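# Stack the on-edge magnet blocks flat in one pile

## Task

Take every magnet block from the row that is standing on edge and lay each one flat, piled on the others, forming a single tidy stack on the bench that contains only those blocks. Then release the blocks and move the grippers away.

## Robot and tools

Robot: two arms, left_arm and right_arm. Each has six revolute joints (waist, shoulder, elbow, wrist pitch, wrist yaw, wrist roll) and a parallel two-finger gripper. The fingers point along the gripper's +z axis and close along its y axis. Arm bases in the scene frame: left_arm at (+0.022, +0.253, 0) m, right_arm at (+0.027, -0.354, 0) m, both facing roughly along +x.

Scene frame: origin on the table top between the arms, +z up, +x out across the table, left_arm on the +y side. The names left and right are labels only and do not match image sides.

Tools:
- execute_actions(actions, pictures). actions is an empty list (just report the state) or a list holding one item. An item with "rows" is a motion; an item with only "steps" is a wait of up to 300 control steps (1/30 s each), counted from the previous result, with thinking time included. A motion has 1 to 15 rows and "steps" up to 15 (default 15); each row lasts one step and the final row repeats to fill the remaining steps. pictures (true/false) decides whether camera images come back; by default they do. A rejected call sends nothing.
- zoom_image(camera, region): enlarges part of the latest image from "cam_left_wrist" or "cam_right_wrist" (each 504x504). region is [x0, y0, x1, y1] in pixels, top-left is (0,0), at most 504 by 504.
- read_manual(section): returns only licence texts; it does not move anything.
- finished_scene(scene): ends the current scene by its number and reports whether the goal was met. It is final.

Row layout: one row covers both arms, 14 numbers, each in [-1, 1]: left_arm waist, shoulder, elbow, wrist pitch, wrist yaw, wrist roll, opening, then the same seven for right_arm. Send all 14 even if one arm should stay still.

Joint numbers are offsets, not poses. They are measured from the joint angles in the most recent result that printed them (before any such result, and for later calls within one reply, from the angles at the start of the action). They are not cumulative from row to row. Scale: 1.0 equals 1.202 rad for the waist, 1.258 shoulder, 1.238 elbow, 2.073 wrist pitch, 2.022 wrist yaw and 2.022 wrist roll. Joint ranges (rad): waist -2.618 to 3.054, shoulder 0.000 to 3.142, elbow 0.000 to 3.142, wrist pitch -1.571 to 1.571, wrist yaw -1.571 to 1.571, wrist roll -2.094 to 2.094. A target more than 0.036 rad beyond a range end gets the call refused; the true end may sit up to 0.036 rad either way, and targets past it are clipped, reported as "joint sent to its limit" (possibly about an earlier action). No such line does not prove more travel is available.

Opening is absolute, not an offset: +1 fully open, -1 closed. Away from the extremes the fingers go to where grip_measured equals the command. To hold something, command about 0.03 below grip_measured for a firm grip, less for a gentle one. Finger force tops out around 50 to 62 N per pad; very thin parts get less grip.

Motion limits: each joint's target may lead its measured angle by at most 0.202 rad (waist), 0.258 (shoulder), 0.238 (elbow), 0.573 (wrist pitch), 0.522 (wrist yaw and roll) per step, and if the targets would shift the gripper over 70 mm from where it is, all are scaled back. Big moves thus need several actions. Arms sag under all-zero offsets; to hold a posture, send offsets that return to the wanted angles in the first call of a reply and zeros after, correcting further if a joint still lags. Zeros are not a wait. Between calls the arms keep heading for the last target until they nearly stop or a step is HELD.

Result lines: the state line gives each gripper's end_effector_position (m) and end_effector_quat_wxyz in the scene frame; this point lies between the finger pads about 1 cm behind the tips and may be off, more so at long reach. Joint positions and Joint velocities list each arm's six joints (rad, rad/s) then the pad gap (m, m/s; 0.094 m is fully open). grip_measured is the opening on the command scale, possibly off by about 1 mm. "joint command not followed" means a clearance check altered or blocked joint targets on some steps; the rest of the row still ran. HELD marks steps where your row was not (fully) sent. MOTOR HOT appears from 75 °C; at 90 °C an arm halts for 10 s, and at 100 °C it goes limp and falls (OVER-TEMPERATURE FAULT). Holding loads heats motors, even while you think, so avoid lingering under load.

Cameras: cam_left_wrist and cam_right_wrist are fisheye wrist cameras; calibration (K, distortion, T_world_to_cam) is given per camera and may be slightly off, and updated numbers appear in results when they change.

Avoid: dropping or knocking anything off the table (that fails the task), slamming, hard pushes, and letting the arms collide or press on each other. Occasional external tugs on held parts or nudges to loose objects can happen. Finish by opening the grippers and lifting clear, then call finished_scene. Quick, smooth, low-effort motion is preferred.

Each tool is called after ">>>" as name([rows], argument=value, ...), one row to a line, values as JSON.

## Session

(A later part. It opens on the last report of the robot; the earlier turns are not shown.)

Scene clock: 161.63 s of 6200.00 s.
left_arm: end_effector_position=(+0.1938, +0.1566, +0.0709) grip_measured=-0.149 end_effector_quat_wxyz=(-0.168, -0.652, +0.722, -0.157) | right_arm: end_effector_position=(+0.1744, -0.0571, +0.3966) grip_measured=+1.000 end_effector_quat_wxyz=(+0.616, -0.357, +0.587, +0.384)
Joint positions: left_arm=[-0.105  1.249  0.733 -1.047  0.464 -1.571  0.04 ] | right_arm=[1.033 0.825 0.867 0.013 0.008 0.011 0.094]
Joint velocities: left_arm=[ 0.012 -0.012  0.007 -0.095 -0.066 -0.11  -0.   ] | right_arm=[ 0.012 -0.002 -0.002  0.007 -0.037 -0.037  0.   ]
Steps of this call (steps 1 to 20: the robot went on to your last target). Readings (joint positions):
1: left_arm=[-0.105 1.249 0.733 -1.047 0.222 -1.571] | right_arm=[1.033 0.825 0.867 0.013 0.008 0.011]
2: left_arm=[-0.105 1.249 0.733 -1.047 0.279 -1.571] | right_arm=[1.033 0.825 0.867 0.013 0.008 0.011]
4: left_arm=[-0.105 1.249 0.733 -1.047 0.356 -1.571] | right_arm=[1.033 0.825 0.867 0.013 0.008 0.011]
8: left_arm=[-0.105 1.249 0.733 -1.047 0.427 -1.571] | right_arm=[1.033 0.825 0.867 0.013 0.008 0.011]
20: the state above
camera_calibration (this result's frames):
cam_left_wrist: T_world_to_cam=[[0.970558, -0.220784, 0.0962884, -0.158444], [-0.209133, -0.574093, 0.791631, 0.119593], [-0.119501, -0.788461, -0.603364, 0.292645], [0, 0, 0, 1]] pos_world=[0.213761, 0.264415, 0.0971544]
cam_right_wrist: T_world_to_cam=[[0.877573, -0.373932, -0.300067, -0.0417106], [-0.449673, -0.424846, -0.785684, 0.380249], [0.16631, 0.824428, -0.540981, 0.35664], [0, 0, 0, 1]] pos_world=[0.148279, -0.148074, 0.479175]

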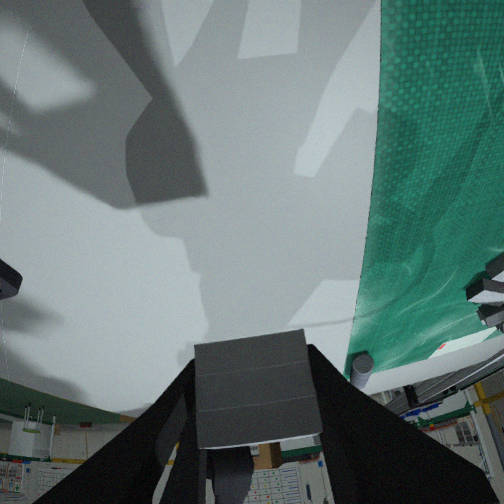

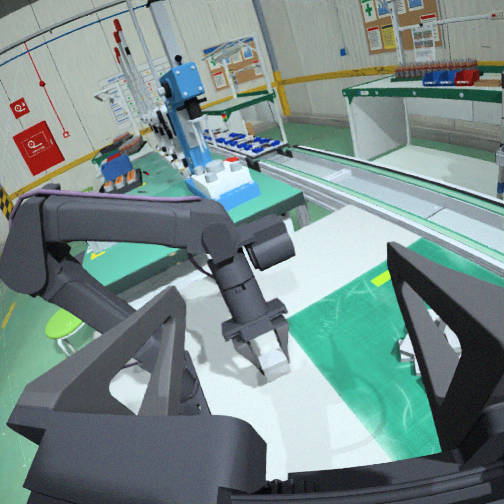

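>>> execute_actions([
  {"rows":[[0,0.002,-0.005,0.015,0.023,0,-0.21,0,0,0,0,0,0,1],[0,0.006,-0.014,0.025,0.023,0,-0.21,0,0,0,0,0,0,1],[0,0.011,-0.023,0.035,0.023,0,-0.21,0,0,0,0,0,0,1],[0,0.016,-0.032,0.045,0.023,0,-0.21,0,0,0,0,0,0,1],[0,0.022,-0.041,0.055,0.023,0,-0.21,0,0,0,0,0,0,1],[0,0.028,-0.05,0.065,0.023,0,-0.21,0,0,0,0,0,0,1],[0,0.034,-0.059,0.075,0.023,0,-0.21,0,0,0,0,0,0,1],[0,0.04,-0.068,0.085,0.023,0,-0.21,0,0,0,0,0,0,1],[0,0.046,-0.077,0.095,0.023,0,-0.21,0,0,0,0,0,0,1],[0,0.052,-0.086,0.105,0.023,0,-0.21,0,0,0,0,0,0,1],[0,0.058,-0.094,0.112,0.023,0,-0.21,0,0,0,0,0,0,1],[0,0.064,-0.102,0.119,0.023,0,-0.21,0,0,0,0,0,0,1],[0,0.07,-0.109,0.119,0.023,0,-0.21,0,0,0,0,0,0,1],[0,0.075,-0.114,0.119,0.023,0,-0.21,0,0,0,0,0,0,1],[0,0.078,-0.118,0.119,0.023,0,-0.21,0,0,0,0,0,0,1]]},
], pictures=false)

>>> execute_actions([
  {"steps":12},
])

>>> zoom_image(camera="cam_right_wrist", region=[200, 280, 350, 430])

Scene clock: 171.40 s of 6200.00 s.
left_arm: end_effector_position=(+0.1903, +0.1560, +0.0274) grip_measured=-0.149 end_effector_quat_wxyz=(-0.176, -0.654, +0.720, -0.152) | right_arm: end_effector_position=(+0.1744, -0.0571, +0.3966) grip_measured=+1.000 end_effector_quat_wxyz=(+0.616, -0.357, +0.587, +0.384)
Joint positions: left_arm=[-0.105  1.332  0.602 -0.852  0.47  -1.571  0.04 ] | right_arm=[1.033 0.825 0.867 0.013 0.008 0.011 0.094]
Joint velocities: left_arm=[-0.022  0.178 -0.212  0.256  0.007 -0.037  0.001] | right_arm=[ 0.007 -0.002 -0.002 -0.037 -0.037  0.037  0.   ]
Steps of this call (steps 1 to 15: the robot went on to your last target; steps 16 to 90: nothing new was sent; then 6.27 s passed at rest; steps 91 to 105: all 15 steps of this action). Readings (joint positions):
91: left_arm=[-0.105 1.249 0.733 -1.047 0.465 -1.571] | right_arm=[1.033 0.825 0.867 0.013 0.008 0.011]
92: left_arm=[-0.105 1.249 0.732 -1.042 0.466 -1.571] | right_arm=[1.033 0.825 0.867 0.013 0.008 0.011]
94: left_arm=[-0.105 1.250 0.719 -1.019 0.468 -1.571] | right_arm=[1.033 0.825 0.867 0.013 0.008 0.011]
98: left_arm=[-0.105 1.275 0.676 -0.958 0.470 -1.571] | right_arm=[1.033 0.825 0.867 0.013 0.008 0.011]
105: the state above

Scene clock: 171.80 s of 6200.00 s.
left_arm: end_effector_position=(+0.1926, +0.1558, +0.0228) grip_measured=-0.149 end_effector_quat_wxyz=(-0.173, -0.653, +0.721, -0.156) | right_arm: end_effector_position=(+0.1744, -0.0571, +0.3966) grip_measured=+1.000 end_effector_quat_wxyz=(+0.616, -0.357, +0.587, +0.384)
Joint positions: left_arm=[-0.105  1.343  0.589 -0.818  0.47  -1.571  0.04 ] | right_arm=[1.033 0.825 0.867 0.013 0.008 0.011 0.094]
Joint velocities: left_arm=[-0.002 -0.007  0.017  0.007 -0.022 -0.066 -0.   ] | right_arm=[ 0.027 -0.022  0.002  0.007 -0.037  0.051  0.   ]
Steps of this call (steps 1 to 12: the robot went on to your last target). Readings (joint positions):
1: left_arm=[-0.105 1.337 0.596 -0.845 0.470 -1.571] | right_arm=[1.033 0.825 0.867 0.013 0.008 0.011]
2: left_arm=[-0.105 1.341 0.592 -0.840 0.470 -1.571] | right_arm=[1.033 0.825 0.867 0.013 0.008 0.011]
4: left_arm=[-0.105 1.343 0.589 -0.835 0.470 -1.571] | right_arm=[1.033 0.825 0.867 0.013 0.008 0.011]
8: left_arm=[-0.105 1.343 0.589 -0.823 0.470 -1.571] | right_arm=[1.033 0.825 0.867 0.013 0.008 0.011]
12: the state above
camera_calibration (this result's frames):
cam_left_wrist: T_world_to_cam=[[0.971382, -0.220322, 0.0887431, -0.152899], [-0.202031, -0.569932, 0.796468, 0.1548], [-0.124902, -0.791603, -0.598133, 0.264218], [0, 0, 0, 1]] pos_world=[0.212799, 0.263694, 0.0483132]
cam_right_wrist: T_world_to_cam=[[0.877573, -0.373932, -0.300067, -0.0417106], [-0.449673, -0.424846, -0.785684, 0.380249], [0.16631, 0.824428, -0.540981, 0.35664], [0, 0, 0, 1]] pos_world=[0.148279, -0.148074, 0.479175]

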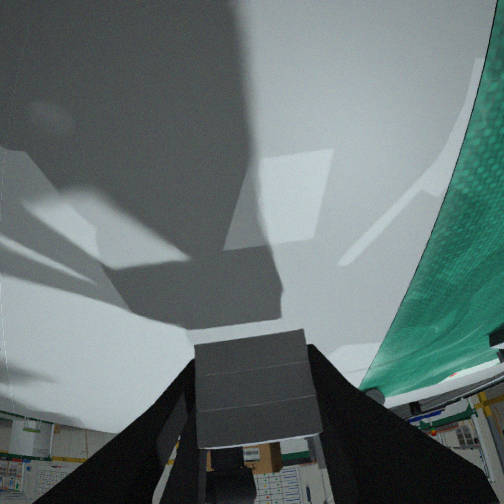

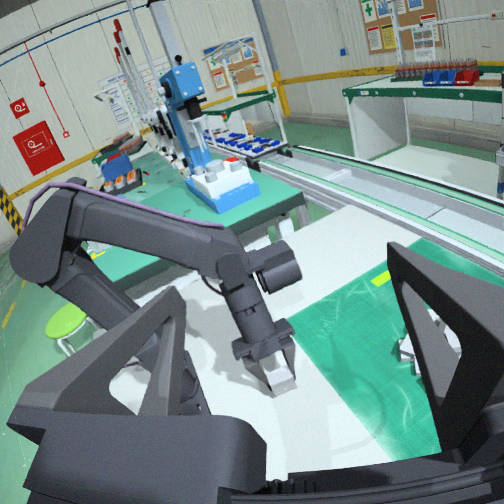

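Region (200, 280, 350, 430) of cam_right_wrist's 504x504 image, scaled by 3.360, with more detail than that image has.

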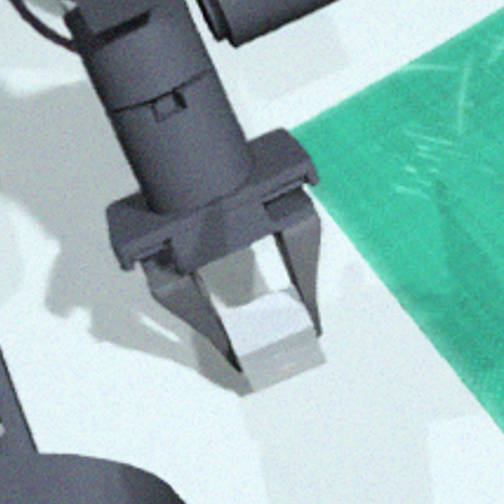

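>>> execute_actions([
  {"rows":[[0,0.005,-0.004,0.012,0.018,0,-0.21,0,0,0,0,0,0,1],[0,0.007,-0.006,0.015,0.018,0,-0.21,0,0,0,0,0,0,1],[0,0.009,-0.008,0.018,0.018,0,-0.21,0,0,0,0,0,0,1],[0,0.011,-0.01,0.021,0.018,0,-0.21,0,0,0,0,0,0,1],[0,0.013,-0.012,0.024,0.018,0,-0.21,0,0,0,0,0,0,1],[0,0.015,-0.014,0.027,0.018,0,-0.21,0,0,0,0,0,0,1],[0,0.017,-0.016,0.029,0.018,0,-0.21,0,0,0,0,0,0,1],[0,0.019,-0.018,0.031,0.018,0,-0.21,0,0,0,0,0,0,1],[0,0.021,-0.02,0.031,0.018,0,-0.21,0,0,0,0,0,0,1],[0,0.022,-0.021,0.031,0.018,0,-0.21,0,0,0,0,0,0,1]]},
], pictures=false)

>>> execute_actions([
  {"steps":6},
])

Scene clock: 177.53 s of 6200.00 s.
left_arm: end_effector_position=(+0.1923, +0.1558, +0.0146) grip_measured=-0.149 end_effector_quat_wxyz=(-0.173, -0.653, +0.721, -0.156) | right_arm: end_effector_position=(+0.1744, -0.0571, +0.3966) grip_measured=+1.000 end_effector_quat_wxyz=(+0.616, -0.357, +0.587, +0.384)
Joint positions: left_arm=[-0.105  1.364  0.567 -0.775  0.47  -1.571  0.04 ] | right_arm=[1.033 0.825 0.867 0.013 0.008 0.011 0.094]
Joint velocities: left_arm=[-0.012 -0.002 -0.002  0.022 -0.095 -0.007 -0.   ] | right_arm=[ 0.012 -0.017 -0.012 -0.037  0.007 -0.081  0.   ]
Steps of this call (steps 1 to 30: the robot went on to your last target; steps 31 to 90: nothing new was sent; then 2.23 s passed at rest; steps 91 to 105: all 15 steps of this action). Readings (joint positions):
91: left_arm=[-0.105 1.343 0.589 -0.815 0.470 -1.571] | right_arm=[1.033 0.825 0.867 0.013 0.008 0.011]
92: left_arm=[-0.105 1.343 0.589 -0.814 0.470 -1.571] | right_arm=[1.033 0.825 0.867 0.013 0.008 0.011]
94: left_arm=[-0.105 1.343 0.589 -0.808 0.470 -1.571] | right_arm=[1.033 0.825 0.867 0.013 0.008 0.011]
98: left_arm=[-0.105 1.348 0.580 -0.786 0.470 -1.571] | right_arm=[1.033 0.825 0.867 0.013 0.008 0.011]
105: the state above

Scene clock: 177.73 s of 6200.00 s.
left_arm: end_effector_position=(+0.1935, +0.1557, +0.0146) grip_measured=-0.149 end_effector_quat_wxyz=(-0.171, -0.652, +0.721, -0.158) | right_arm: end_effector_position=(+0.1744, -0.0571, +0.3966) grip_measured=+1.000 end_effector_quat_wxyz=(+0.616, -0.357, +0.587, +0.384)
Joint positions: left_arm=[-0.105  1.364  0.567 -0.77   0.47  -1.571  0.04 ] | right_arm=[1.033 0.825 0.867 0.013 0.008 0.011 0.094]
Joint velocities: left_arm=[ 0.002 -0.007 -0.007  0.007  0.081 -0.051 -0.   ] | right_arm=[-0.002  0.007  0.022  0.007 -0.051 -0.095  0.   ]
Steps of this call (steps 1 to 6: the robot went on to your last target). Readings (joint positions):
1: left_arm=[-0.105 1.364 0.567 -0.774 0.470 -1.571] | right_arm=[1.033 0.825 0.867 0.013 0.008 0.011]
2: left_arm=[-0.105 1.364 0.567 -0.773 0.470 -1.571] | right_arm=[1.033 0.825 0.867 0.013 0.008 0.011]
4: left_arm=[-0.105 1.364 0.567 -0.771 0.470 -1.571] | right_arm=[1.033 0.825 0.867 0.013 0.008 0.011]
6: the state above
camera_calibration (this result's frames):
cam_left_wrist: T_world_to_cam=[[0.970967, -0.220281, 0.0932674, -0.153073], [-0.205658, -0.569568, 0.7958, 0.162083], [-0.122177, -0.791877, -0.598334, 0.258898], [0, 0, 0, 1]] pos_world=[0.213594, 0.263614, 0.0401987]
cam_right_wrist: T_world_to_cam=[[0.877573, -0.373932, -0.300067, -0.0417106], [-0.449673, -0.424846, -0.785684, 0.380249], [0.16631, 0.824428, -0.540981, 0.35664], [0, 0, 0, 1]] pos_world=[0.148279, -0.148074, 0.479175]

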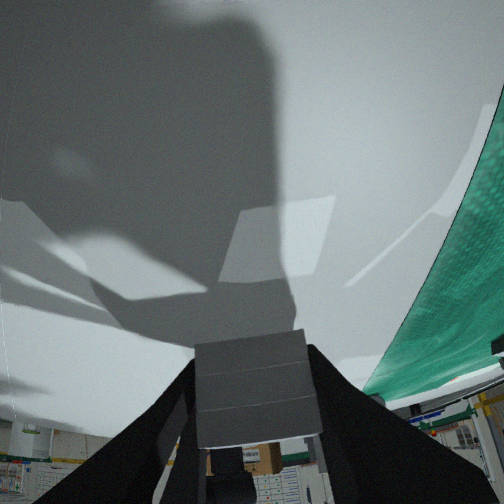

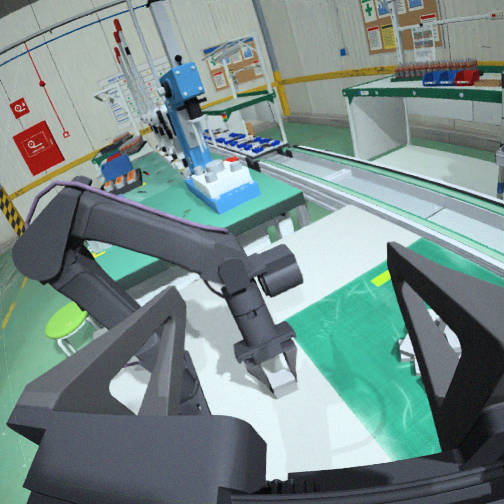

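>>> execute_actions([
  {"rows":[[0,0.007,-0.005,0.009,0.018,0,-0.21,0,0,0,0,0,0,1],[0,0.009,-0.007,0.012,0.018,0,-0.21,0,0,0,0,0,0,1],[0,0.011,-0.009,0.015,0.018,0,-0.21,0,0,0,0,0,0,1],[0,0.013,-0.011,0.017,0.018,0,-0.21,0,0,0,0,0,0,1],[0,0.015,-0.013,0.019,0.018,0,-0.21,0,0,0,0,0,0,1],[0,0.017,-0.015,0.021,0.018,0,-0.21,0,0,0,0,0,0,1],[0,0.018,-0.016,0.021,0.018,0,-0.21,0,0,0,0,0,0,1]]},
])

>>> zoom_image(camera="cam_left_wrist", region=[150, 280, 370, 480])

Scene clock: 182.50 s of 6200.00 s.
left_arm: end_effector_position=(+0.1928, +0.1555, +0.0095) grip_measured=-0.149 end_effector_quat_wxyz=(-0.173, -0.652, +0.721, -0.157) | right_arm: end_effector_position=(+0.1744, -0.0571, +0.3966) grip_measured=+1.000 end_effector_quat_wxyz=(+0.616, -0.357, +0.587, +0.384)
Joint positions: left_arm=[-0.105  1.379  0.554 -0.745  0.471 -1.571  0.04 ] | right_arm=[1.033 0.825 0.867 0.013 0.008 0.011 0.094]
Joint velocities: left_arm=[-0.007  0.012 -0.002 -0.007 -0.037 -0.022 -0.001] | right_arm=[-0.002 -0.002 -0.032  0.022 -0.037 -0.081  0.   ]
Steps of this call (steps 1 to 15: the robot went on to your last target; steps 16 to 90: nothing new was sent; then 1.27 s passed at rest; steps 91 to 105: all 15 steps of this action). Readings (joint positions):
91: left_arm=[-0.105 1.364 0.567 -0.769 0.470 -1.571] | right_arm=[1.033 0.825 0.867 0.013 0.008 0.011]
92: left_arm=[-0.105 1.364 0.567 -0.768 0.470 -1.571] | right_arm=[1.033 0.825 0.867 0.013 0.008 0.011]
94: left_arm=[-0.105 1.364 0.567 -0.764 0.470 -1.571] | right_arm=[1.033 0.825 0.867 0.013 0.008 0.011]
98: left_arm=[-0.105 1.374 0.558 -0.748 0.470 -1.571] | right_arm=[1.033 0.825 0.867 0.013 0.008 0.011]
105: the state above
camera_calibration (this result's frames):
cam_left_wrist: T_world_to_cam=[[0.971259, -0.220173, 0.0904378, -0.151986], [-0.20312, -0.5686, 0.797142, 0.165237], [-0.124086, -0.792602, -0.59698, 0.256096], [0, 0, 0, 1]] pos_world=[0.212959, 0.263473, 0.034912]
cam_right_wrist: T_world_to_cam=[[0.877573, -0.373932, -0.300067, -0.0417106], [-0.449673, -0.424846, -0.785684, 0.380249], [0.16631, 0.824428, -0.540981, 0.35664], [0, 0, 0, 1]] pos_world=[0.148279, -0.148074, 0.479175]

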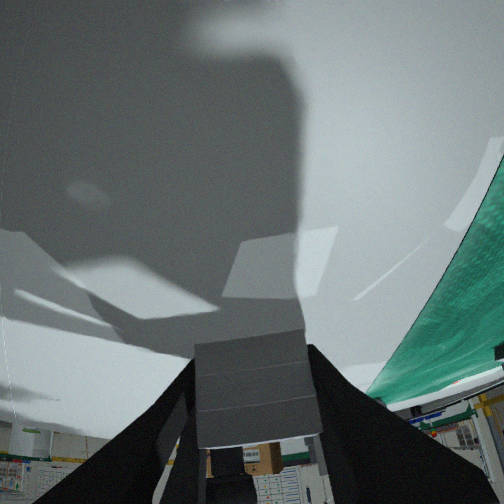

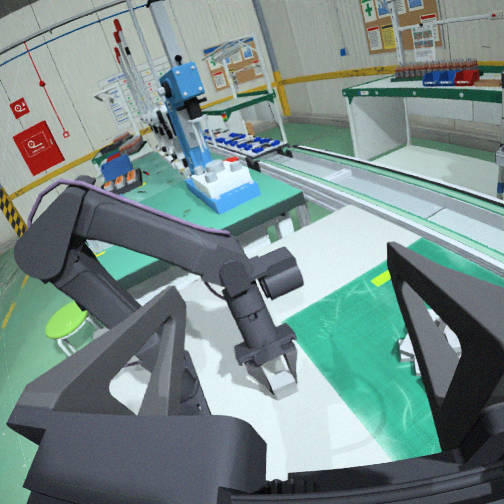

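Region (150, 280, 370, 480) of cam_left_wrist's 504x504 image, scaled by 2.291, with more detail than that image has; it fills the top 458 rows of this view, and the rest is white.

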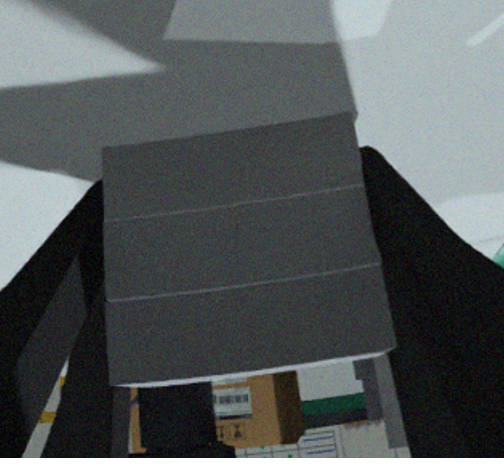

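>>> execute_actions([
  {"rows":[[0,0.01,-0.009,0.01,0.012,0,-0.21,0,0,0,0,0,0,1],[0,0.011,-0.01,0.01,0.012,0,-0.21,0,0,0,0,0,0,1],[0,0.012,-0.011,0.01,0.012,0,-0.21,0,0,0,0,0,0,1],[0,0.012,-0.011,0.01,0.012,0,-0.21,0,0,0,0,0,0,1],[0,0.012,-0.011,0.01,0.012,0,-0.21,0,0,0,0,0,0,1],[0,0.006,-0.006,0.005,0.008,0,-0.18,0,0,0,0,0,0,1],[0,0.004,-0.004,0.003,0.005,0,-0.165,0,0,0,0,0,0,1],[0,0.004,-0.004,0.003,0.005,0,-0.155,0,0,0,0,0,0,1],[0,0.004,-0.004,0.003,0.005,0,-0.145,0,0,0,0,0,0,1],[0,0.004,-0.004,0.003,0.005,0,-0.13,0,0,0,0,0,0,1],[0,0.004,-0.004,0.003,0.005,0,-0.08,0,0,0,0,0,0,1],[0,0.004,-0.004,0.003,0.005,0,0,0,0,0,0,0,0,1],[0,0.004,-0.004,0.003,0.005,0,0.1,0,0,0,0,0,0,1],[0,0.004,-0.004,0.003,0.005,0,0.2,0,0,0,0,0,0,1],[0,0.004,-0.004,0.003,0.005,0,0.3,0,0,0,0,0,0,1]]},
])

>>> zoom_image(camera="cam_left_wrist", region=[150, 280, 370, 480])

Scene clock: 190.80 s of 6200.00 s.
left_arm: end_effector_position=(+0.1932, +0.1556, +0.0095) grip_measured=+0.244 end_effector_quat_wxyz=(-0.172, -0.652, +0.721, -0.157) | right_arm: end_effector_position=(+0.1744, -0.0571, +0.3966) grip_measured=+1.000 end_effector_quat_wxyz=(+0.616, -0.357, +0.587, +0.384)
Joint positions: left_arm=[-0.105  1.379  0.554 -0.743  0.47  -1.571  0.058] | right_arm=[1.033 0.825 0.867 0.013 0.008 0.011 0.094]
Joint velocities: left_arm=[ 0.002  0.007 -0.022  0.007  0.037 -0.022  0.11 ] | right_arm=[ 0.007 -0.022 -0.007  0.007  0.051  0.066  0.   ]
Steps of this call (steps 1 to 15: the robot went on to your last target; steps 16 to 90: nothing new was sent; then 4.80 s passed at rest; steps 91 to 105: all 15 steps of this action). Readings (joint positions):
91: left_arm=[-0.105 1.379 0.554 -0.745 0.471 -1.571] | right_arm=[1.033 0.825 0.867 0.013 0.008 0.011]
92: left_arm=[-0.105 1.379 0.554 -0.744 0.471 -1.571] | right_arm=[1.033 0.825 0.867 0.013 0.008 0.011]
94: left_arm=[-0.105 1.379 0.554 -0.744 0.471 -1.571] | right_arm=[1.033 0.825 0.867 0.013 0.008 0.011]
98: left_arm=[-0.105 1.379 0.554 -0.743 0.470 -1.571] | right_arm=[1.033 0.825 0.867 0.013 0.008 0.011]
105: the state above
camera_calibration (this result's frames):
cam_left_wrist: T_world_to_cam=[[0.971079, -0.220224, 0.0922297, -0.152373], [-0.204692, -0.569054, 0.796416, 0.165802], [-0.122906, -0.792262, -0.597674, 0.255902], [0, 0, 0, 1]] pos_world=[0.213356, 0.263536, 0.034952]
cam_right_wrist: T_world_to_cam=[[0.877573, -0.373932, -0.300067, -0.0417106], [-0.449673, -0.424846, -0.785684, 0.380249], [0.16631, 0.824428, -0.540981, 0.35664], [0, 0, 0, 1]] pos_world=[0.148279, -0.148074, 0.479175]

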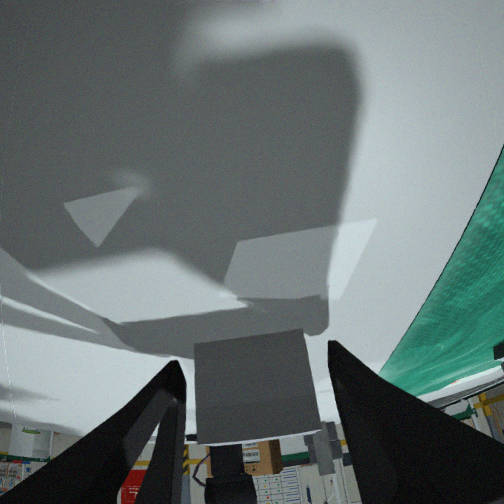

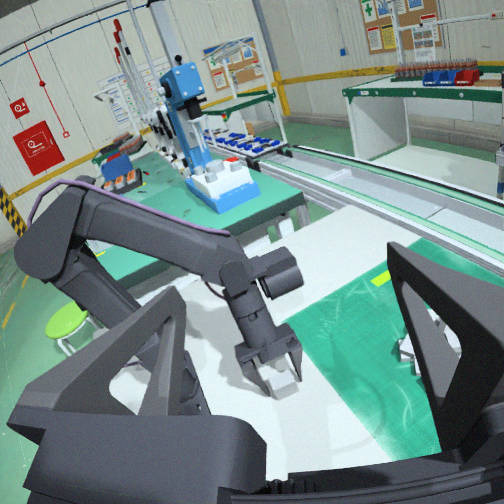

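Region (150, 280, 370, 480) of cam_left_wrist's 504x504 image, scaled by 2.291, with more detail than that image has; it fills the top 458 rows of this view, and the rest is white.

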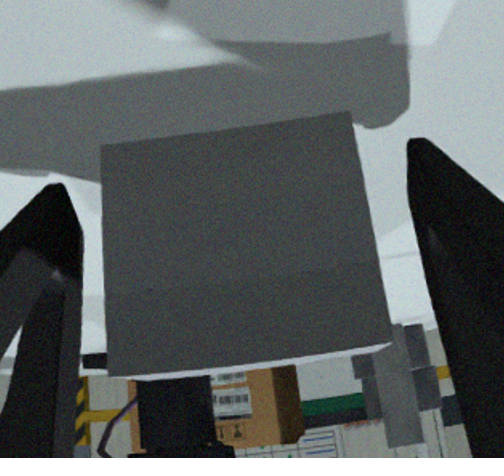

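>>> execute_actions([
  {"rows":[[0,-0.018,0.02,-0.02,0.005,0,0.4,0,0,0,0,0,0,1],[0,-0.027,0.03,-0.035,0.005,0,0.4,0,0,0,0,0,0,1],[0,-0.036,0.04,-0.05,0.005,0,0.4,0,0,0,0,0,0,1],[0,-0.045,0.05,-0.062,0.005,0,0.4,0,0,0,0,0,0,1],[0,-0.054,0.06,-0.074,0.005,0,0.4,0,0,0,0,0,0,1],[0,-0.062,0.07,-0.086,0.005,0,0.4,0,0,0,0,0,0,1],[0,-0.07,0.08,-0.098,0.005,0,0.4,0,0,0,0,0,0,1],[0,-0.078,0.09,-0.11,0,0,0.4,0,0,0,0,0,0,1],[0,-0.085,0.1,-0.12,-0.02,0,0.4,0,0,0,0,0,0,1],[0,-0.092,0.11,-0.13,-0.05,0,0.4,0,0,0,0,0,0,1],[0,-0.099,0.12,-0.14,-0.09,0,0.4,0,0,0,0,0,0,1],[0,-0.105,0.13,-0.15,-0.14,0,0.4,0,0,0,0,0,0,1],[0,-0.111,0.14,-0.156,-0.2,-0.02,0.4,0,0,0,0,0,0,1],[0.01,-0.116,0.15,-0.156,-0.27,-0.05,0.4,0,0,0,0,0,0,1],[0.026,-0.12,0.16,-0.156,-0.791,-0.078,0.4,0,0,0,0,0,0,1]]},
], pictures=false)

>>> execute_actions([
  {"steps":24},
], pictures=false)

Scene clock: 203.43 s of 6200.00 s.
left_arm: end_effector_position=(+0.2024, +0.2035, +0.0461) grip_measured=+0.399 end_effector_quat_wxyz=(+0.062, +0.684, -0.724, +0.069) | right_arm: end_effector_position=(+0.1744, -0.0571, +0.3966) grip_measured=+1.000 end_effector_quat_wxyz=(+0.616, -0.357, +0.587, +0.384)
Joint positions: left_arm=[-0.102  1.263  0.705 -0.992  0.185 -1.613  0.066] | right_arm=[1.033 0.825 0.867 0.013 0.008 0.011 0.094]
Joint velocities: left_arm=[ 0.12  -0.188  0.315 -0.462 -2.835 -0.696  0.   ] | right_arm=[ 0.007 -0.017 -0.012 -0.022 -0.022  0.051  0.   ]
Steps of this call (steps 1 to 15: the robot went on to your last target; steps 16 to 90: nothing new was sent; then 9.13 s passed at rest; steps 91 to 105: all 15 steps of this action). Readings (joint positions):
91: left_arm=[-0.105 1.379 0.554 -0.744 0.470 -1.571] | right_arm=[1.033 0.825 0.867 0.013 0.008 0.011]
92: left_arm=[-0.105 1.379 0.555 -0.751 0.470 -1.571] | right_arm=[1.033 0.825 0.867 0.013 0.008 0.011]
94: left_arm=[-0.105 1.371 0.566 -0.782 0.470 -1.571] | right_arm=[1.033 0.825 0.867 0.013 0.008 0.011]
98: left_arm=[-0.105 1.327 0.616 -0.861 0.470 -1.571] | right_arm=[1.033 0.825 0.867 0.013 0.008 0.011]
105: the state above

Scene clock: 204.23 s of 6200.00 s.
left_arm: end_effector_position=(+0.2128, +0.3978, +0.1454) grip_measured=+0.399 end_effector_quat_wxyz=(-0.405, +0.630, -0.581, -0.320) | right_arm: end_effector_position=(+0.1744, -0.0571, +0.3966) grip_measured=+1.000 end_effector_quat_wxyz=(+0.616, -0.357, +0.587, +0.384)
Joint positions: left_arm=[-0.079  1.251  0.728 -1.043 -1.085 -1.723  0.066] | right_arm=[1.033 0.825 0.867 0.013 0.008 0.011 0.094]
Joint velocities: left_arm=[ 0.012 -0.007 -0.002 -0.007 -0.095  0.007 -0.   ] | right_arm=[-0.012 -0.012 -0.002  0.051  0.022  0.022  0.   ]
Steps of this call (steps 1 to 24: the robot went on to your last target). Readings (joint positions):
1: left_arm=[-0.094 1.257 0.715 -1.002 0.090 -1.635] | right_arm=[1.033 0.825 0.867 0.013 0.008 0.011]
2: left_arm=[-0.087 1.253 0.722 -1.009 -0.006 -1.653] | right_arm=[1.033 0.825 0.867 0.013 0.008 0.011]
4: left_arm=[-0.081 1.251 0.728 -1.018 -0.197 -1.679] | right_arm=[1.033 0.825 0.867 0.013 0.008 0.011]
8: left_arm=[-0.080 1.251 0.728 -1.034 -0.573 -1.705] | right_arm=[1.033 0.825 0.867 0.013 0.008 0.011]
24: the state above

>>> execute_actions([
  {"rows":[[0,0.015,-0.013,0.02,-0.022,0,0.4,0,0,0,0,0,0,1],[0,0.03,-0.026,0.035,-0.022,0,0.4,0,0,0,0,0,0,1],[0,0.048,-0.04,0.05,-0.022,0,0.4,0,0,0,0,0,0,1],[0,0.066,-0.054,0.065,-0.022,0,0.4,0,0,0,0,0,0,1],[0,0.084,-0.068,0.08,-0.022,0,0.4,0,0,0,0,0,0,1],[0,0.102,-0.082,0.095,-0.022,0,0.4,0,0,0,0,0,0,1],[0,0.12,-0.096,0.11,-0.022,0,0.4,0,0,0,0,0,0,1],[0,0.138,-0.11,0.125,-0.022,0,0.4,0,0,0,0,0,0,1],[0,0.156,-0.124,0.14,-0.022,0,0.4,0,0,0,0,0,0,1],[0,0.174,-0.138,0.155,-0.022,0,0.4,0,0,0,0,0,0,1],[0,0.19,-0.152,0.17,-0.022,0,0.4,0,0,0,0,0,0,1],[0,0.204,-0.163,0.18,-0.022,0,0.4,0,0,0,0,0,0,1],[0,0.216,-0.172,0.18,-0.022,0,0.4,0,0,0,0,0,0,1],[0,0.225,-0.179,0.18,-0.022,0,0.4,0,0,0,0,0,0,1],[0,0.231,-0.183,0.18,-0.022,0,0.4,0,0,0,0,0,0,1]]},
], pictures=false)

>>> execute_actions([
  {"steps":12},
])

Scene clock: 210.93 s of 6200.00 s.
left_arm: end_effector_position=(+0.1990, +0.4005, +0.0623) grip_measured=+0.399 end_effector_quat_wxyz=(-0.367, +0.594, -0.607, -0.379) | right_arm: end_effector_position=(+0.1744, -0.0571, +0.3966) grip_measured=+1.000 end_effector_quat_wxyz=(+0.616, -0.357, +0.587, +0.384)
Joint positions: left_arm=[-0.079  1.515  0.526 -0.741 -1.106 -1.723  0.066] | right_arm=[1.033 0.825 0.867 0.013 0.008 0.011 0.094]
Joint velocities: left_arm=[-0.002  0.339 -0.281  0.374 -0.037  0.037 -0.001] | right_arm=[ 0.007  0.012 -0.012 -0.022 -0.037 -0.037  0.   ]
Steps of this call (steps 1 to 30: the robot went on to your last target; steps 31 to 90: nothing new was sent; then 3.20 s passed at rest; steps 91 to 105: all 15 steps of this action). Readings (joint positions):
91: left_arm=[-0.079 1.251 0.728 -1.041 -1.097 -1.723] | right_arm=[1.033 0.825 0.867 0.013 0.008 0.011]
92: left_arm=[-0.079 1.253 0.726 -1.032 -1.099 -1.723] | right_arm=[1.033 0.825 0.867 0.013 0.008 0.011]
94: left_arm=[-0.079 1.272 0.709 -0.999 -1.104 -1.723] | right_arm=[1.033 0.825 0.867 0.013 0.008 0.011]
98: left_arm=[-0.079 1.368 0.639 -0.903 -1.106 -1.723] | right_arm=[1.033 0.825 0.867 0.013 0.008 0.011]
105: the state above

Scene clock: 211.33 s of 6200.00 s.
left_arm: end_effector_position=(+0.2009, +0.4004, +0.0561) grip_measured=+0.399 end_effector_quat_wxyz=(-0.373, +0.598, -0.603, -0.373) | right_arm: end_effector_position=(+0.1744, -0.0571, +0.3966) grip_measured=+1.000 end_effector_quat_wxyz=(+0.616, -0.357, +0.587, +0.384)
Joint positions: left_arm=[-0.079  1.532  0.51  -0.688 -1.106 -1.723  0.066] | right_arm=[1.033 0.825 0.867 0.013 0.008 0.011 0.094]
Joint velocities: left_arm=[-0.002 -0.002 -0.027  0.095 -0.037 -0.066 -0.   ] | right_arm=[-0.012  0.002  0.002 -0.007 -0.022 -0.066  0.   ]
Steps of this call (steps 1 to 12: the robot went on to your last target). Readings (joint positions):
1: left_arm=[-0.079 1.525 0.518 -0.731 -1.106 -1.723] | right_arm=[1.033 0.825 0.867 0.013 0.008 0.011]
2: left_arm=[-0.079 1.530 0.513 -0.724 -1.106 -1.723] | right_arm=[1.033 0.825 0.867 0.013 0.008 0.011]
4: left_arm=[-0.079 1.532 0.510 -0.713 -1.106 -1.723] | right_arm=[1.033 0.825 0.867 0.013 0.008 0.011]
8: left_arm=[-0.079 1.532 0.510 -0.695 -1.106 -1.723] | right_arm=[1.033 0.825 0.867 0.013 0.008 0.011]
12: the state above
camera_calibration (this result's frames):
cam_left_wrist: T_world_to_cam=[[0.987431, -0.0944638, -0.126718, -0.15154], [-0.151824, -0.789772, -0.594314, 0.425281], [-0.0439374, 0.606083, -0.794187, -0.0861054], [0, 0, 0, 1]] pos_world=[0.21042, 0.373747, 0.165164]
cam_right_wrist: T_world_to_cam=[[0.877573, -0.373932, -0.300067, -0.0417106], [-0.449673, -0.424846, -0.785684, 0.380249], [0.16631, 0.824428, -0.540981, 0.35664], [0, 0, 0, 1]] pos_world=[0.148279, -0.148074, 0.479175]

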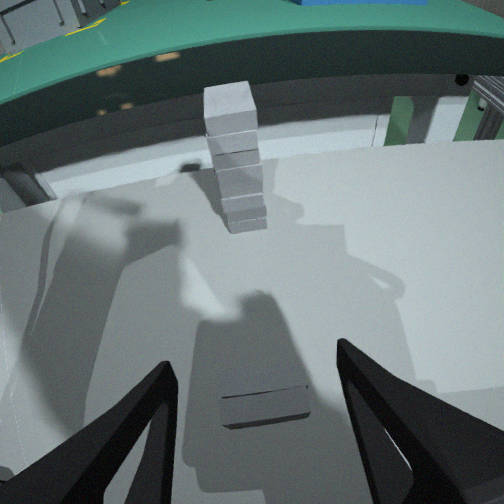

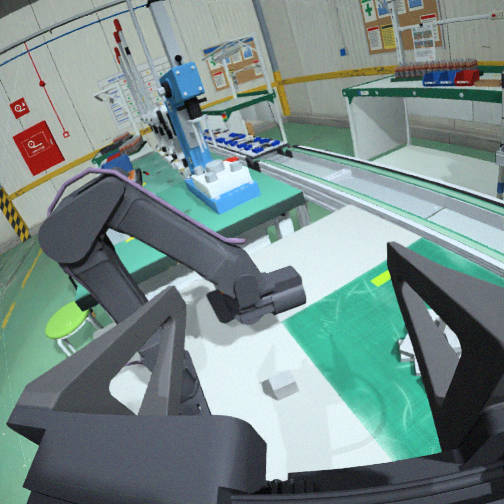

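>>> execute_actions([
  {"rows":[[-0.01,0.015,-0.01,0.02,0.003,0,0.4,0,0,0,0,0,0,1],[-0.01,0.025,-0.014,0.03,0.003,0,0.4,0,0,0,0,0,0,1],[-0.01,0.035,-0.018,0.04,0.003,0,0.4,0,0,0,0,0,0,1],[-0.01,0.045,-0.022,0.05,0.003,0,0.4,0,0,0,0,0,0,1],[-0.01,0.055,-0.026,0.06,0.003,0,0.4,0,0,0,0,0,0,1],[-0.01,0.065,-0.03,0.07,0.003,0,0.4,0,0,0,0,0,0,1],[-0.01,0.075,-0.033,0.08,0.003,0,0.4,0,0,0,0,0,0,1],[-0.01,0.085,-0.036,0.09,0.003,0,0.4,0,0,0,0,0,0,1],[-0.01,0.095,-0.039,0.1,0.003,0,0.35,0,0,0,0,0,0,1],[-0.01,0.105,-0.042,0.108,0.003,0,0.3,0,0,0,0,0,0,1],[-0.01,0.115,-0.045,0.116,0.003,0,0.25,0,0,0,0,0,0,1],[-0.01,0.124,-0.048,0.116,0.003,0,0.2,0,0,0,0,0,0,1],[-0.01,0.131,-0.051,0.116,0.003,0,0.15,0,0,0,0,0,0,1],[-0.01,0.137,-0.053,0.116,0.003,0,0.15,0,0,0,0,0,0,1],[-0.01,0.141,-0.054,0.116,0.003,0,0.15,0,0,0,0,0,0,1]]},
], pictures=false)

>>> execute_actions([
  {"steps":12},
])

>>> zoom_image(camera="cam_left_wrist", region=[130, 290, 390, 504])

Scene clock: 219.40 s of 6200.00 s.
left_arm: end_effector_position=(+0.2022, +0.3985, +0.0208) grip_measured=+0.153 end_effector_quat_wxyz=(-0.369, +0.599, -0.607, -0.370) | right_arm: end_effector_position=(+0.1744, -0.0571, +0.3966) grip_measured=+1.000 end_effector_quat_wxyz=(+0.616, -0.357, +0.587, +0.384)
Joint positions: left_arm=[-0.084  1.685  0.463 -0.492 -1.094 -1.723  0.054] | right_arm=[1.033 0.825 0.867 0.013 0.008 0.011 0.094]
Joint velocities: left_arm=[ 0.002  0.227 -0.071  0.212  0.037 -0.007 -0.003] | right_arm=[ 0.007 -0.002 -0.007  0.022 -0.022 -0.022  0.   ]
Steps of this call (steps 1 to 30: the robot went on to your last target; steps 31 to 90: nothing new was sent; then 4.57 s passed at rest; steps 91 to 105: all 15 steps of this action). Readings (joint positions):
91: left_arm=[-0.079 1.532 0.510 -0.682 -1.105 -1.723] | right_arm=[1.033 0.825 0.867 0.013 0.008 0.011]
92: left_arm=[-0.081 1.534 0.510 -0.677 -1.104 -1.723] | right_arm=[1.033 0.825 0.867 0.013 0.008 0.011]
94: left_arm=[-0.083 1.549 0.509 -0.654 -1.102 -1.723] | right_arm=[1.033 0.825 0.867 0.013 0.008 0.011]
98: left_arm=[-0.084 1.602 0.490 -0.589 -1.099 -1.723] | right_arm=[1.033 0.825 0.867 0.013 0.008 0.011]
105: the state above

Scene clock: 219.80 s of 6200.00 s.
left_arm: end_effector_position=(+0.2030, +0.3984, +0.0176) grip_measured=+0.151 end_effector_quat_wxyz=(-0.371, +0.601, -0.606, -0.366) | right_arm: end_effector_position=(+0.1744, -0.0571, +0.3966) grip_measured=+1.000 end_effector_quat_wxyz=(+0.616, -0.357, +0.587, +0.384)
Joint positions: left_arm=[-0.084  1.697  0.457 -0.464 -1.093 -1.723  0.054] | right_arm=[1.033 0.825 0.867 0.013 0.008 0.011 0.094]
Joint velocities: left_arm=[ 0.002  0.002 -0.012  0.022  0.051 -0.051 -0.   ] | right_arm=[-0.007 -0.007 -0.007  0.037 -0.051 -0.081  0.   ]
Steps of this call (steps 1 to 12: the robot went on to your last target). Readings (joint positions):
1: left_arm=[-0.084 1.691 0.461 -0.486 -1.094 -1.723] | right_arm=[1.033 0.825 0.867 0.013 0.008 0.011]
2: left_arm=[-0.084 1.695 0.459 -0.482 -1.094 -1.723] | right_arm=[1.033 0.825 0.867 0.013 0.008 0.011]
4: left_arm=[-0.084 1.697 0.457 -0.476 -1.093 -1.723] | right_arm=[1.033 0.825 0.867 0.013 0.008 0.011]
8: left_arm=[-0.084 1.697 0.457 -0.467 -1.093 -1.723] | right_arm=[1.033 0.825 0.867 0.013 0.008 0.011]
12: the state above
camera_calibration (this result's frames):
cam_left_wrist: T_world_to_cam=[[0.987795, -0.0992669, -0.120026, -0.156983], [-0.151153, -0.796906, -0.584888, 0.403662], [-0.0375898, 0.595892, -0.802185, -0.112453], [0, 0, 0, 1]] pos_world=[0.211855, 0.373107, 0.127047]
cam_right_wrist: T_world_to_cam=[[0.877573, -0.373932, -0.300067, -0.0417106], [-0.449673, -0.424846, -0.785684, 0.380249], [0.16631, 0.824428, -0.540981, 0.35664], [0, 0, 0, 1]] pos_world=[0.148279, -0.148074, 0.479175]

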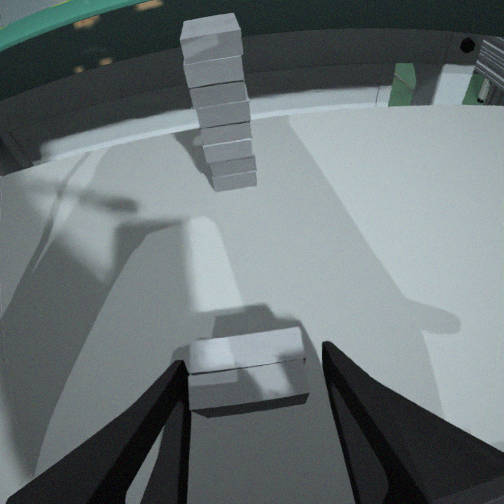

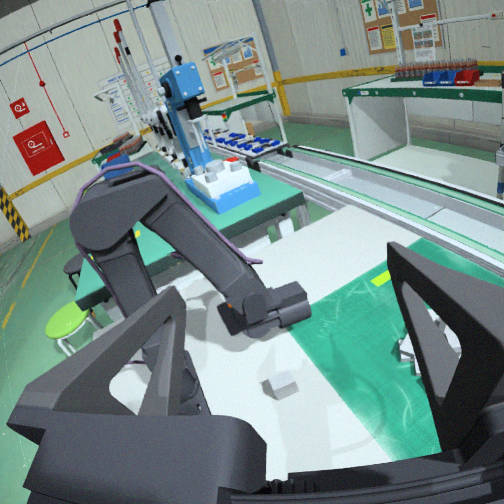

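Region (130, 290, 390, 504) of cam_left_wrist's 504x504 image, scaled by 1.938, with more detail than that image has; it fills the top 415 rows of this view, and the rest is white.

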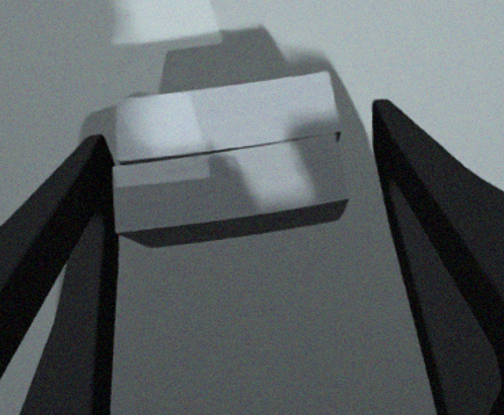

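>>> execute_actions([
  {"rows":[[0.012,0,0,0,-0.016,0,0.12,0,0,0,0,0,0,1],[0.012,0,0,0,-0.016,0,0.09,0,0,0,0,0,0,1],[0.012,0,0,0,-0.016,0,0.05,0,0,0,0,0,0,1],[0.012,0,0,0,-0.016,0,0.01,0,0,0,0,0,0,1],[0.012,0,0,0,-0.016,0,-0.03,0,0,0,0,0,0,1],[0.012,0,0,0,-0.016,0,-0.06,0,0,0,0,0,0,1],[0.012,0,0,0,-0.016,0,-0.09,0,0,0,0,0,0,1],[0.012,0,0,0,-0.016,0,-0.11,0,0,0,0,0,0,1],[0.012,0,0,0,-0.016,0,-0.13,0,0,0,0,0,0,1],[0.012,0,0,0,-0.016,0,-0.15,0,0,0,0,0,0,1],[0.012,0,0,0,-0.016,0,-0.17,0,0,0,0,0,0,1],[0.012,0,0,0,-0.016,0,-0.19,0,0,0,0,0,0,1],[0.012,0,0,0,-0.016,0,-0.21,0,0,0,0,0,0,1]]},
])

>>> zoom_image(camera="cam_left_wrist", region=[150, 280, 370, 480])

Scene clock: 226.33 s of 6200.00 s.
left_arm: end_effector_position=(+0.2022, +0.3997, +0.0176) grip_measured=-0.149 end_effector_quat_wxyz=(-0.371, +0.603, -0.603, -0.367) | right_arm: end_effector_position=(+0.1744, -0.0571, +0.3966) grip_measured=+1.000 end_effector_quat_wxyz=(+0.616, -0.357, +0.587, +0.384)
Joint positions: left_arm=[-0.077  1.697  0.457 -0.462 -1.094 -1.723  0.04 ] | right_arm=[1.033 0.825 0.867 0.013 0.008 0.011 0.094]
Joint velocities: left_arm=[-0.002  0.007  0.007 -0.022  0.095  0.125 -0.001] | right_arm=[ 0.002 -0.012  0.002  0.007 -0.007 -0.051  0.   ]
Steps of this call (steps 1 to 30: the robot went on to your last target; steps 31 to 90: nothing new was sent; then 3.03 s passed at rest; steps 91 to 105: all 15 steps of this action). Readings (joint positions):
91: left_arm=[-0.083 1.697 0.457 -0.462 -1.093 -1.723] | right_arm=[1.033 0.825 0.867 0.013 0.008 0.011]
92: left_arm=[-0.081 1.697 0.457 -0.462 -1.093 -1.723] | right_arm=[1.033 0.825 0.867 0.013 0.008 0.011]
94: left_arm=[-0.078 1.697 0.457 -0.462 -1.094 -1.723] | right_arm=[1.033 0.825 0.867 0.013 0.008 0.011]
98: left_arm=[-0.077 1.697 0.457 -0.462 -1.094 -1.723] | right_arm=[1.033 0.825 0.867 0.013 0.008 0.011]
105: the state above
camera_calibration (this result's frames):
cam_left_wrist: T_world_to_cam=[[0.988713, -0.0921308, -0.118149, -0.159169], [-0.144308, -0.797605, -0.585663, 0.403581], [-0.0402784, 0.596102, -0.801897, -0.112766], [0, 0, 0, 1]] pos_world=[0.21107, 0.374454, 0.12713]
cam_right_wrist: T_world_to_cam=[[0.877573, -0.373932, -0.300067, -0.0417106], [-0.449673, -0.424846, -0.785684, 0.380249], [0.16631, 0.824428, -0.540981, 0.35664], [0, 0, 0, 1]] pos_world=[0.148279, -0.148074, 0.479175]

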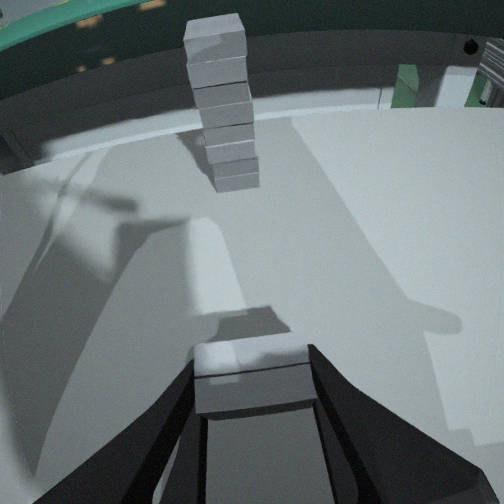

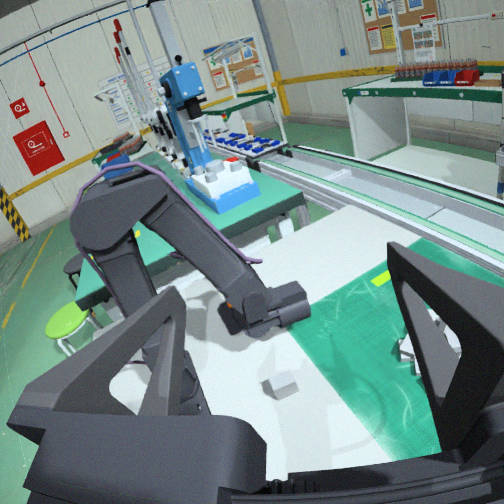

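Region (150, 280, 370, 480) of cam_left_wrist's 504x504 image, scaled by 2.291, with more detail than that image has; it fills the top 458 rows of this view, and the rest is white.

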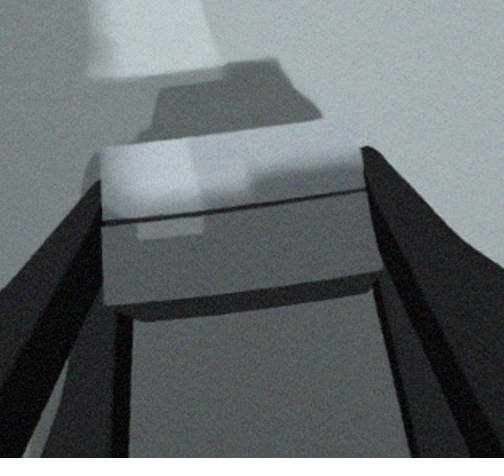

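>>> execute_actions([
  {"rows":[[0,-0.025,0.02,-0.015,-0.025,0,-0.21,0,0,0,0,0,0,1],[0,-0.04,0.027,-0.03,-0.025,0,-0.21,0,0,0,0,0,0,1],[0,-0.06,0.035,-0.05,-0.025,0,-0.21,0,0,0,0,0,0,1],[0,-0.085,0.045,-0.07,-0.025,0,-0.21,0,0,0,0,0,0,1],[0,-0.115,0.06,-0.095,-0.02,0.008,-0.21,0,0,0,0,0,0,1],[-0.005,-0.145,0.08,-0.12,-0.01,0.016,-0.21,0,0,0,0,0,0,1],[-0.01,-0.175,0.1,-0.145,0,0.024,-0.21,0,0,0,0,0,0,1],[-0.015,-0.205,0.12,-0.17,0.02,0.032,-0.21,0,0,0,0,0,0,1],[-0.02,-0.235,0.14,-0.195,0.04,0.04,-0.21,0,0,0,0,0,0,1],[-0.025,-0.265,0.165,-0.22,0.07,0.048,-0.21,0,0,0,0,0,0,1],[-0.03,-0.295,0.19,-0.245,0.1,0.056,-0.21,0,0,0,0,0,0,1],[-0.03,-0.325,0.215,-0.27,0.14,0.064,-0.21,0,0,0,0,0,0,1],[-0.03,-0.35,0.235,-0.29,0.18,0.072,-0.21,0,0,0,0,0,0,1],[-0.03,-0.37,0.252,-0.305,0.22,0.079,-0.21,0,0,0,0,0,0,1],[-0.03,-0.383,0.265,-0.313,0.27,0.079,-0.21,0,0,0,0,0,0,1]]},
], pictures=false)

>>> execute_actions([
  {"steps":12},
], pictures=false)

Scene clock: 235.47 s of 6200.00 s.
left_arm: end_effector_position=(+0.2380, +0.3611, +0.1018) grip_measured=-0.149 end_effector_quat_wxyz=(-0.327, +0.646, -0.654, -0.219) | right_arm: end_effector_position=(+0.1744, -0.0571, +0.3966) grip_measured=+1.000 end_effector_quat_wxyz=(+0.616, -0.357, +0.587, +0.384)
Joint positions: left_arm=[-0.106  1.28   0.73  -0.918 -0.804 -1.617  0.04 ] | right_arm=[1.033 0.825 0.867 0.013 0.008 0.011 0.094]
Joint velocities: left_arm=[ 0.012 -0.882  0.696 -1.048  1.81   0.286  0.001] | right_arm=[ 0.017 -0.022  0.027  0.022 -0.051 -0.066  0.   ]
Steps of this call (steps 1 to 15: the robot went on to your last target; steps 16 to 90: nothing new was sent; then 5.63 s passed at rest; steps 91 to 105: all 15 steps of this action). Readings (joint positions):
91: left_arm=[-0.077 1.697 0.457 -0.463 -1.094 -1.723] | right_arm=[1.033 0.825 0.867 0.013 0.008 0.011]
92: left_arm=[-0.077 1.695 0.458 -0.467 -1.094 -1.723] | right_arm=[1.033 0.825 0.867 0.013 0.008 0.011]
94: left_arm=[-0.077 1.671 0.466 -0.500 -1.092 -1.723] | right_arm=[1.033 0.825 0.867 0.013 0.008 0.011]
98: left_arm=[-0.079 1.543 0.529 -0.633 -1.067 -1.703] | right_arm=[1.033 0.825 0.867 0.013 0.008 0.011]
105: the state above

Scene clock: 235.87 s of 6200.00 s.
left_arm: end_effector_position=(+0.2142, +0.3270, +0.0899) grip_measured=-0.149 end_effector_quat_wxyz=(+0.210, -0.649, +0.712, +0.169) | right_arm: end_effector_position=(+0.1744, -0.0571, +0.3966) grip_measured=+1.000 end_effector_quat_wxyz=(+0.616, -0.357, +0.587, +0.384)
Joint positions: left_arm=[-0.107  1.227  0.769 -1.082 -0.544 -1.573  0.04 ] | right_arm=[1.033 0.825 0.867 0.013 0.008 0.011 0.094]
Joint velocities: left_arm=[-0.027 -0.007  0.002 -0.095  0.11  -0.007  0.001] | right_arm=[-0.007  0.002 -0.002 -0.066 -0.022 -0.051  0.   ]
Steps of this call (steps 1 to 12: the robot went on to your last target). Readings (joint positions):
1: left_arm=[-0.106 1.254 0.749 -0.949 -0.748 -1.608] | right_arm=[1.033 0.825 0.867 0.013 0.008 0.011]
2: left_arm=[-0.107 1.237 0.762 -0.972 -0.705 -1.600] | right_arm=[1.033 0.825 0.867 0.013 0.008 0.011]
4: left_arm=[-0.107 1.227 0.769 -1.009 -0.643 -1.590] | right_arm=[1.033 0.825 0.867 0.013 0.008 0.011]
8: left_arm=[-0.107 1.227 0.769 -1.063 -0.570 -1.578] | right_arm=[1.033 0.825 0.867 0.013 0.008 0.011]
12: the state above

>>> execute_actions([
  {"rows":[[0,-0.008,0.012,-0.015,0.02,0.003,-0.21,0,0,0,0,0,0,1],[0,-0.008,0.012,-0.015,0.05,0.003,-0.21,0,0,0,0,0,0,1],[0,-0.008,0.012,-0.015,0.09,0.003,-0.21,0,0,0,0,0,0,1],[0,-0.008,0.012,-0.015,0.13,0.003,-0.21,0,0,0,0,0,0,1],[0,-0.008,0.012,-0.015,0.17,0.003,-0.21,0,0,0,0,0,0,1],[0,-0.008,0.012,-0.015,0.21,0.003,-0.21,0,0,0,0,0,0,1],[0,-0.008,0.012,-0.015,0.25,0.003,-0.21,0,0,0,0,0,0,1],[0,-0.008,0.012,-0.015,0.29,0.003,-0.21,0,0,0,0,0,0,1],[0,-0.008,0.012,-0.015,0.33,0.003,-0.21,0,0,0,0,0,0,1],[0,-0.008,0.012,-0.015,0.37,0.003,-0.21,0,0,0,0,0,0,1],[0,-0.008,0.012,-0.015,0.41,0.003,-0.21,0,0,0,0,0,0,1],[0,-0.008,0.012,-0.015,0.45,0.003,-0.21,0,0,0,0,0,0,1],[0,-0.008,0.012,-0.015,0.49,0.003,-0.21,0,0,0,0,0,0,1],[0,-0.008,0.012,-0.015,0.521,0.003,-0.21,0,0,0,0,0,0,1]]},
], pictures=false)

>>> execute_actions([
  {"steps":16},
], pictures=false)

Scene clock: 242.00 s of 6200.00 s.
left_arm: end_effector_position=(+0.1983, +0.1910, +0.0698) grip_measured=-0.149 end_effector_quat_wxyz=(-0.087, -0.663, +0.738, -0.092) | right_arm: end_effector_position=(+0.1744, -0.0571, +0.3966) grip_measured=+1.000 end_effector_quat_wxyz=(+0.616, -0.357, +0.587, +0.384)
Joint positions: left_arm=[-0.107  1.227  0.769 -1.092  0.253 -1.569  0.04 ] | right_arm=[1.033 0.825 0.867 0.013 0.008 0.011 0.094]
Joint velocities: left_arm=[-0.007 -0.017 -0.002  0.037  1.678  0.007 -0.   ] | right_arm=[-0.007  0.017  0.002  0.007 -0.007  0.022  0.   ]
Steps of this call (steps 1 to 30: the robot went on to your last target; steps 31 to 90: nothing new was sent; then 2.63 s passed at rest; steps 91 to 105: all 15 steps of this action). Readings (joint positions):
91: left_arm=[-0.107 1.227 0.769 -1.090 -0.526 -1.569] | right_arm=[1.033 0.825 0.867 0.013 0.008 0.011]
92: left_arm=[-0.107 1.227 0.769 -1.090 -0.512 -1.569] | right_arm=[1.033 0.825 0.867 0.013 0.008 0.011]
94: left_arm=[-0.107 1.227 0.769 -1.091 -0.451 -1.569] | right_arm=[1.033 0.825 0.867 0.013 0.008 0.011]
98: left_arm=[-0.107 1.227 0.769 -1.092 -0.232 -1.569] | right_arm=[1.033 0.825 0.867 0.013 0.008 0.011]
105: the state above

Scene clock: 242.53 s of 6200.00 s.
left_arm: end_effector_position=(+0.1943, +0.1549, +0.0835) grip_measured=-0.149 end_effector_quat_wxyz=(-0.167, -0.649, +0.724, -0.164) | right_arm: end_effector_position=(+0.1744, -0.0571, +0.3966) grip_measured=+1.000 end_effector_quat_wxyz=(+0.616, -0.357, +0.587, +0.384)
Joint positions: left_arm=[-0.107  1.227  0.769 -1.092  0.471 -1.569  0.04 ] | right_arm=[1.033 0.825 0.867 0.013 0.008 0.011 0.094]
Joint velocities: left_arm=[ 0.007  0.002 -0.007  0.007 -0.022  0.051  0.   ] | right_arm=[-0.002 -0.007 -0.017  0.037 -0.051  0.022  0.   ]
Steps of this call (steps 1 to 16: the robot went on to your last target). Readings (joint positions):
1: left_arm=[-0.107 1.227 0.769 -1.092 0.303 -1.569] | right_arm=[1.033 0.825 0.867 0.013 0.008 0.011]
2: left_arm=[-0.107 1.227 0.769 -1.092 0.342 -1.569] | right_arm=[1.033 0.825 0.867 0.013 0.008 0.011]
4: left_arm=[-0.107 1.227 0.769 -1.092 0.395 -1.569] | right_arm=[1.033 0.825 0.867 0.013 0.008 0.011]
8: left_arm=[-0.107 1.227 0.769 -1.092 0.446 -1.569] | right_arm=[1.033 0.825 0.867 0.013 0.008 0.011]
16: the state above


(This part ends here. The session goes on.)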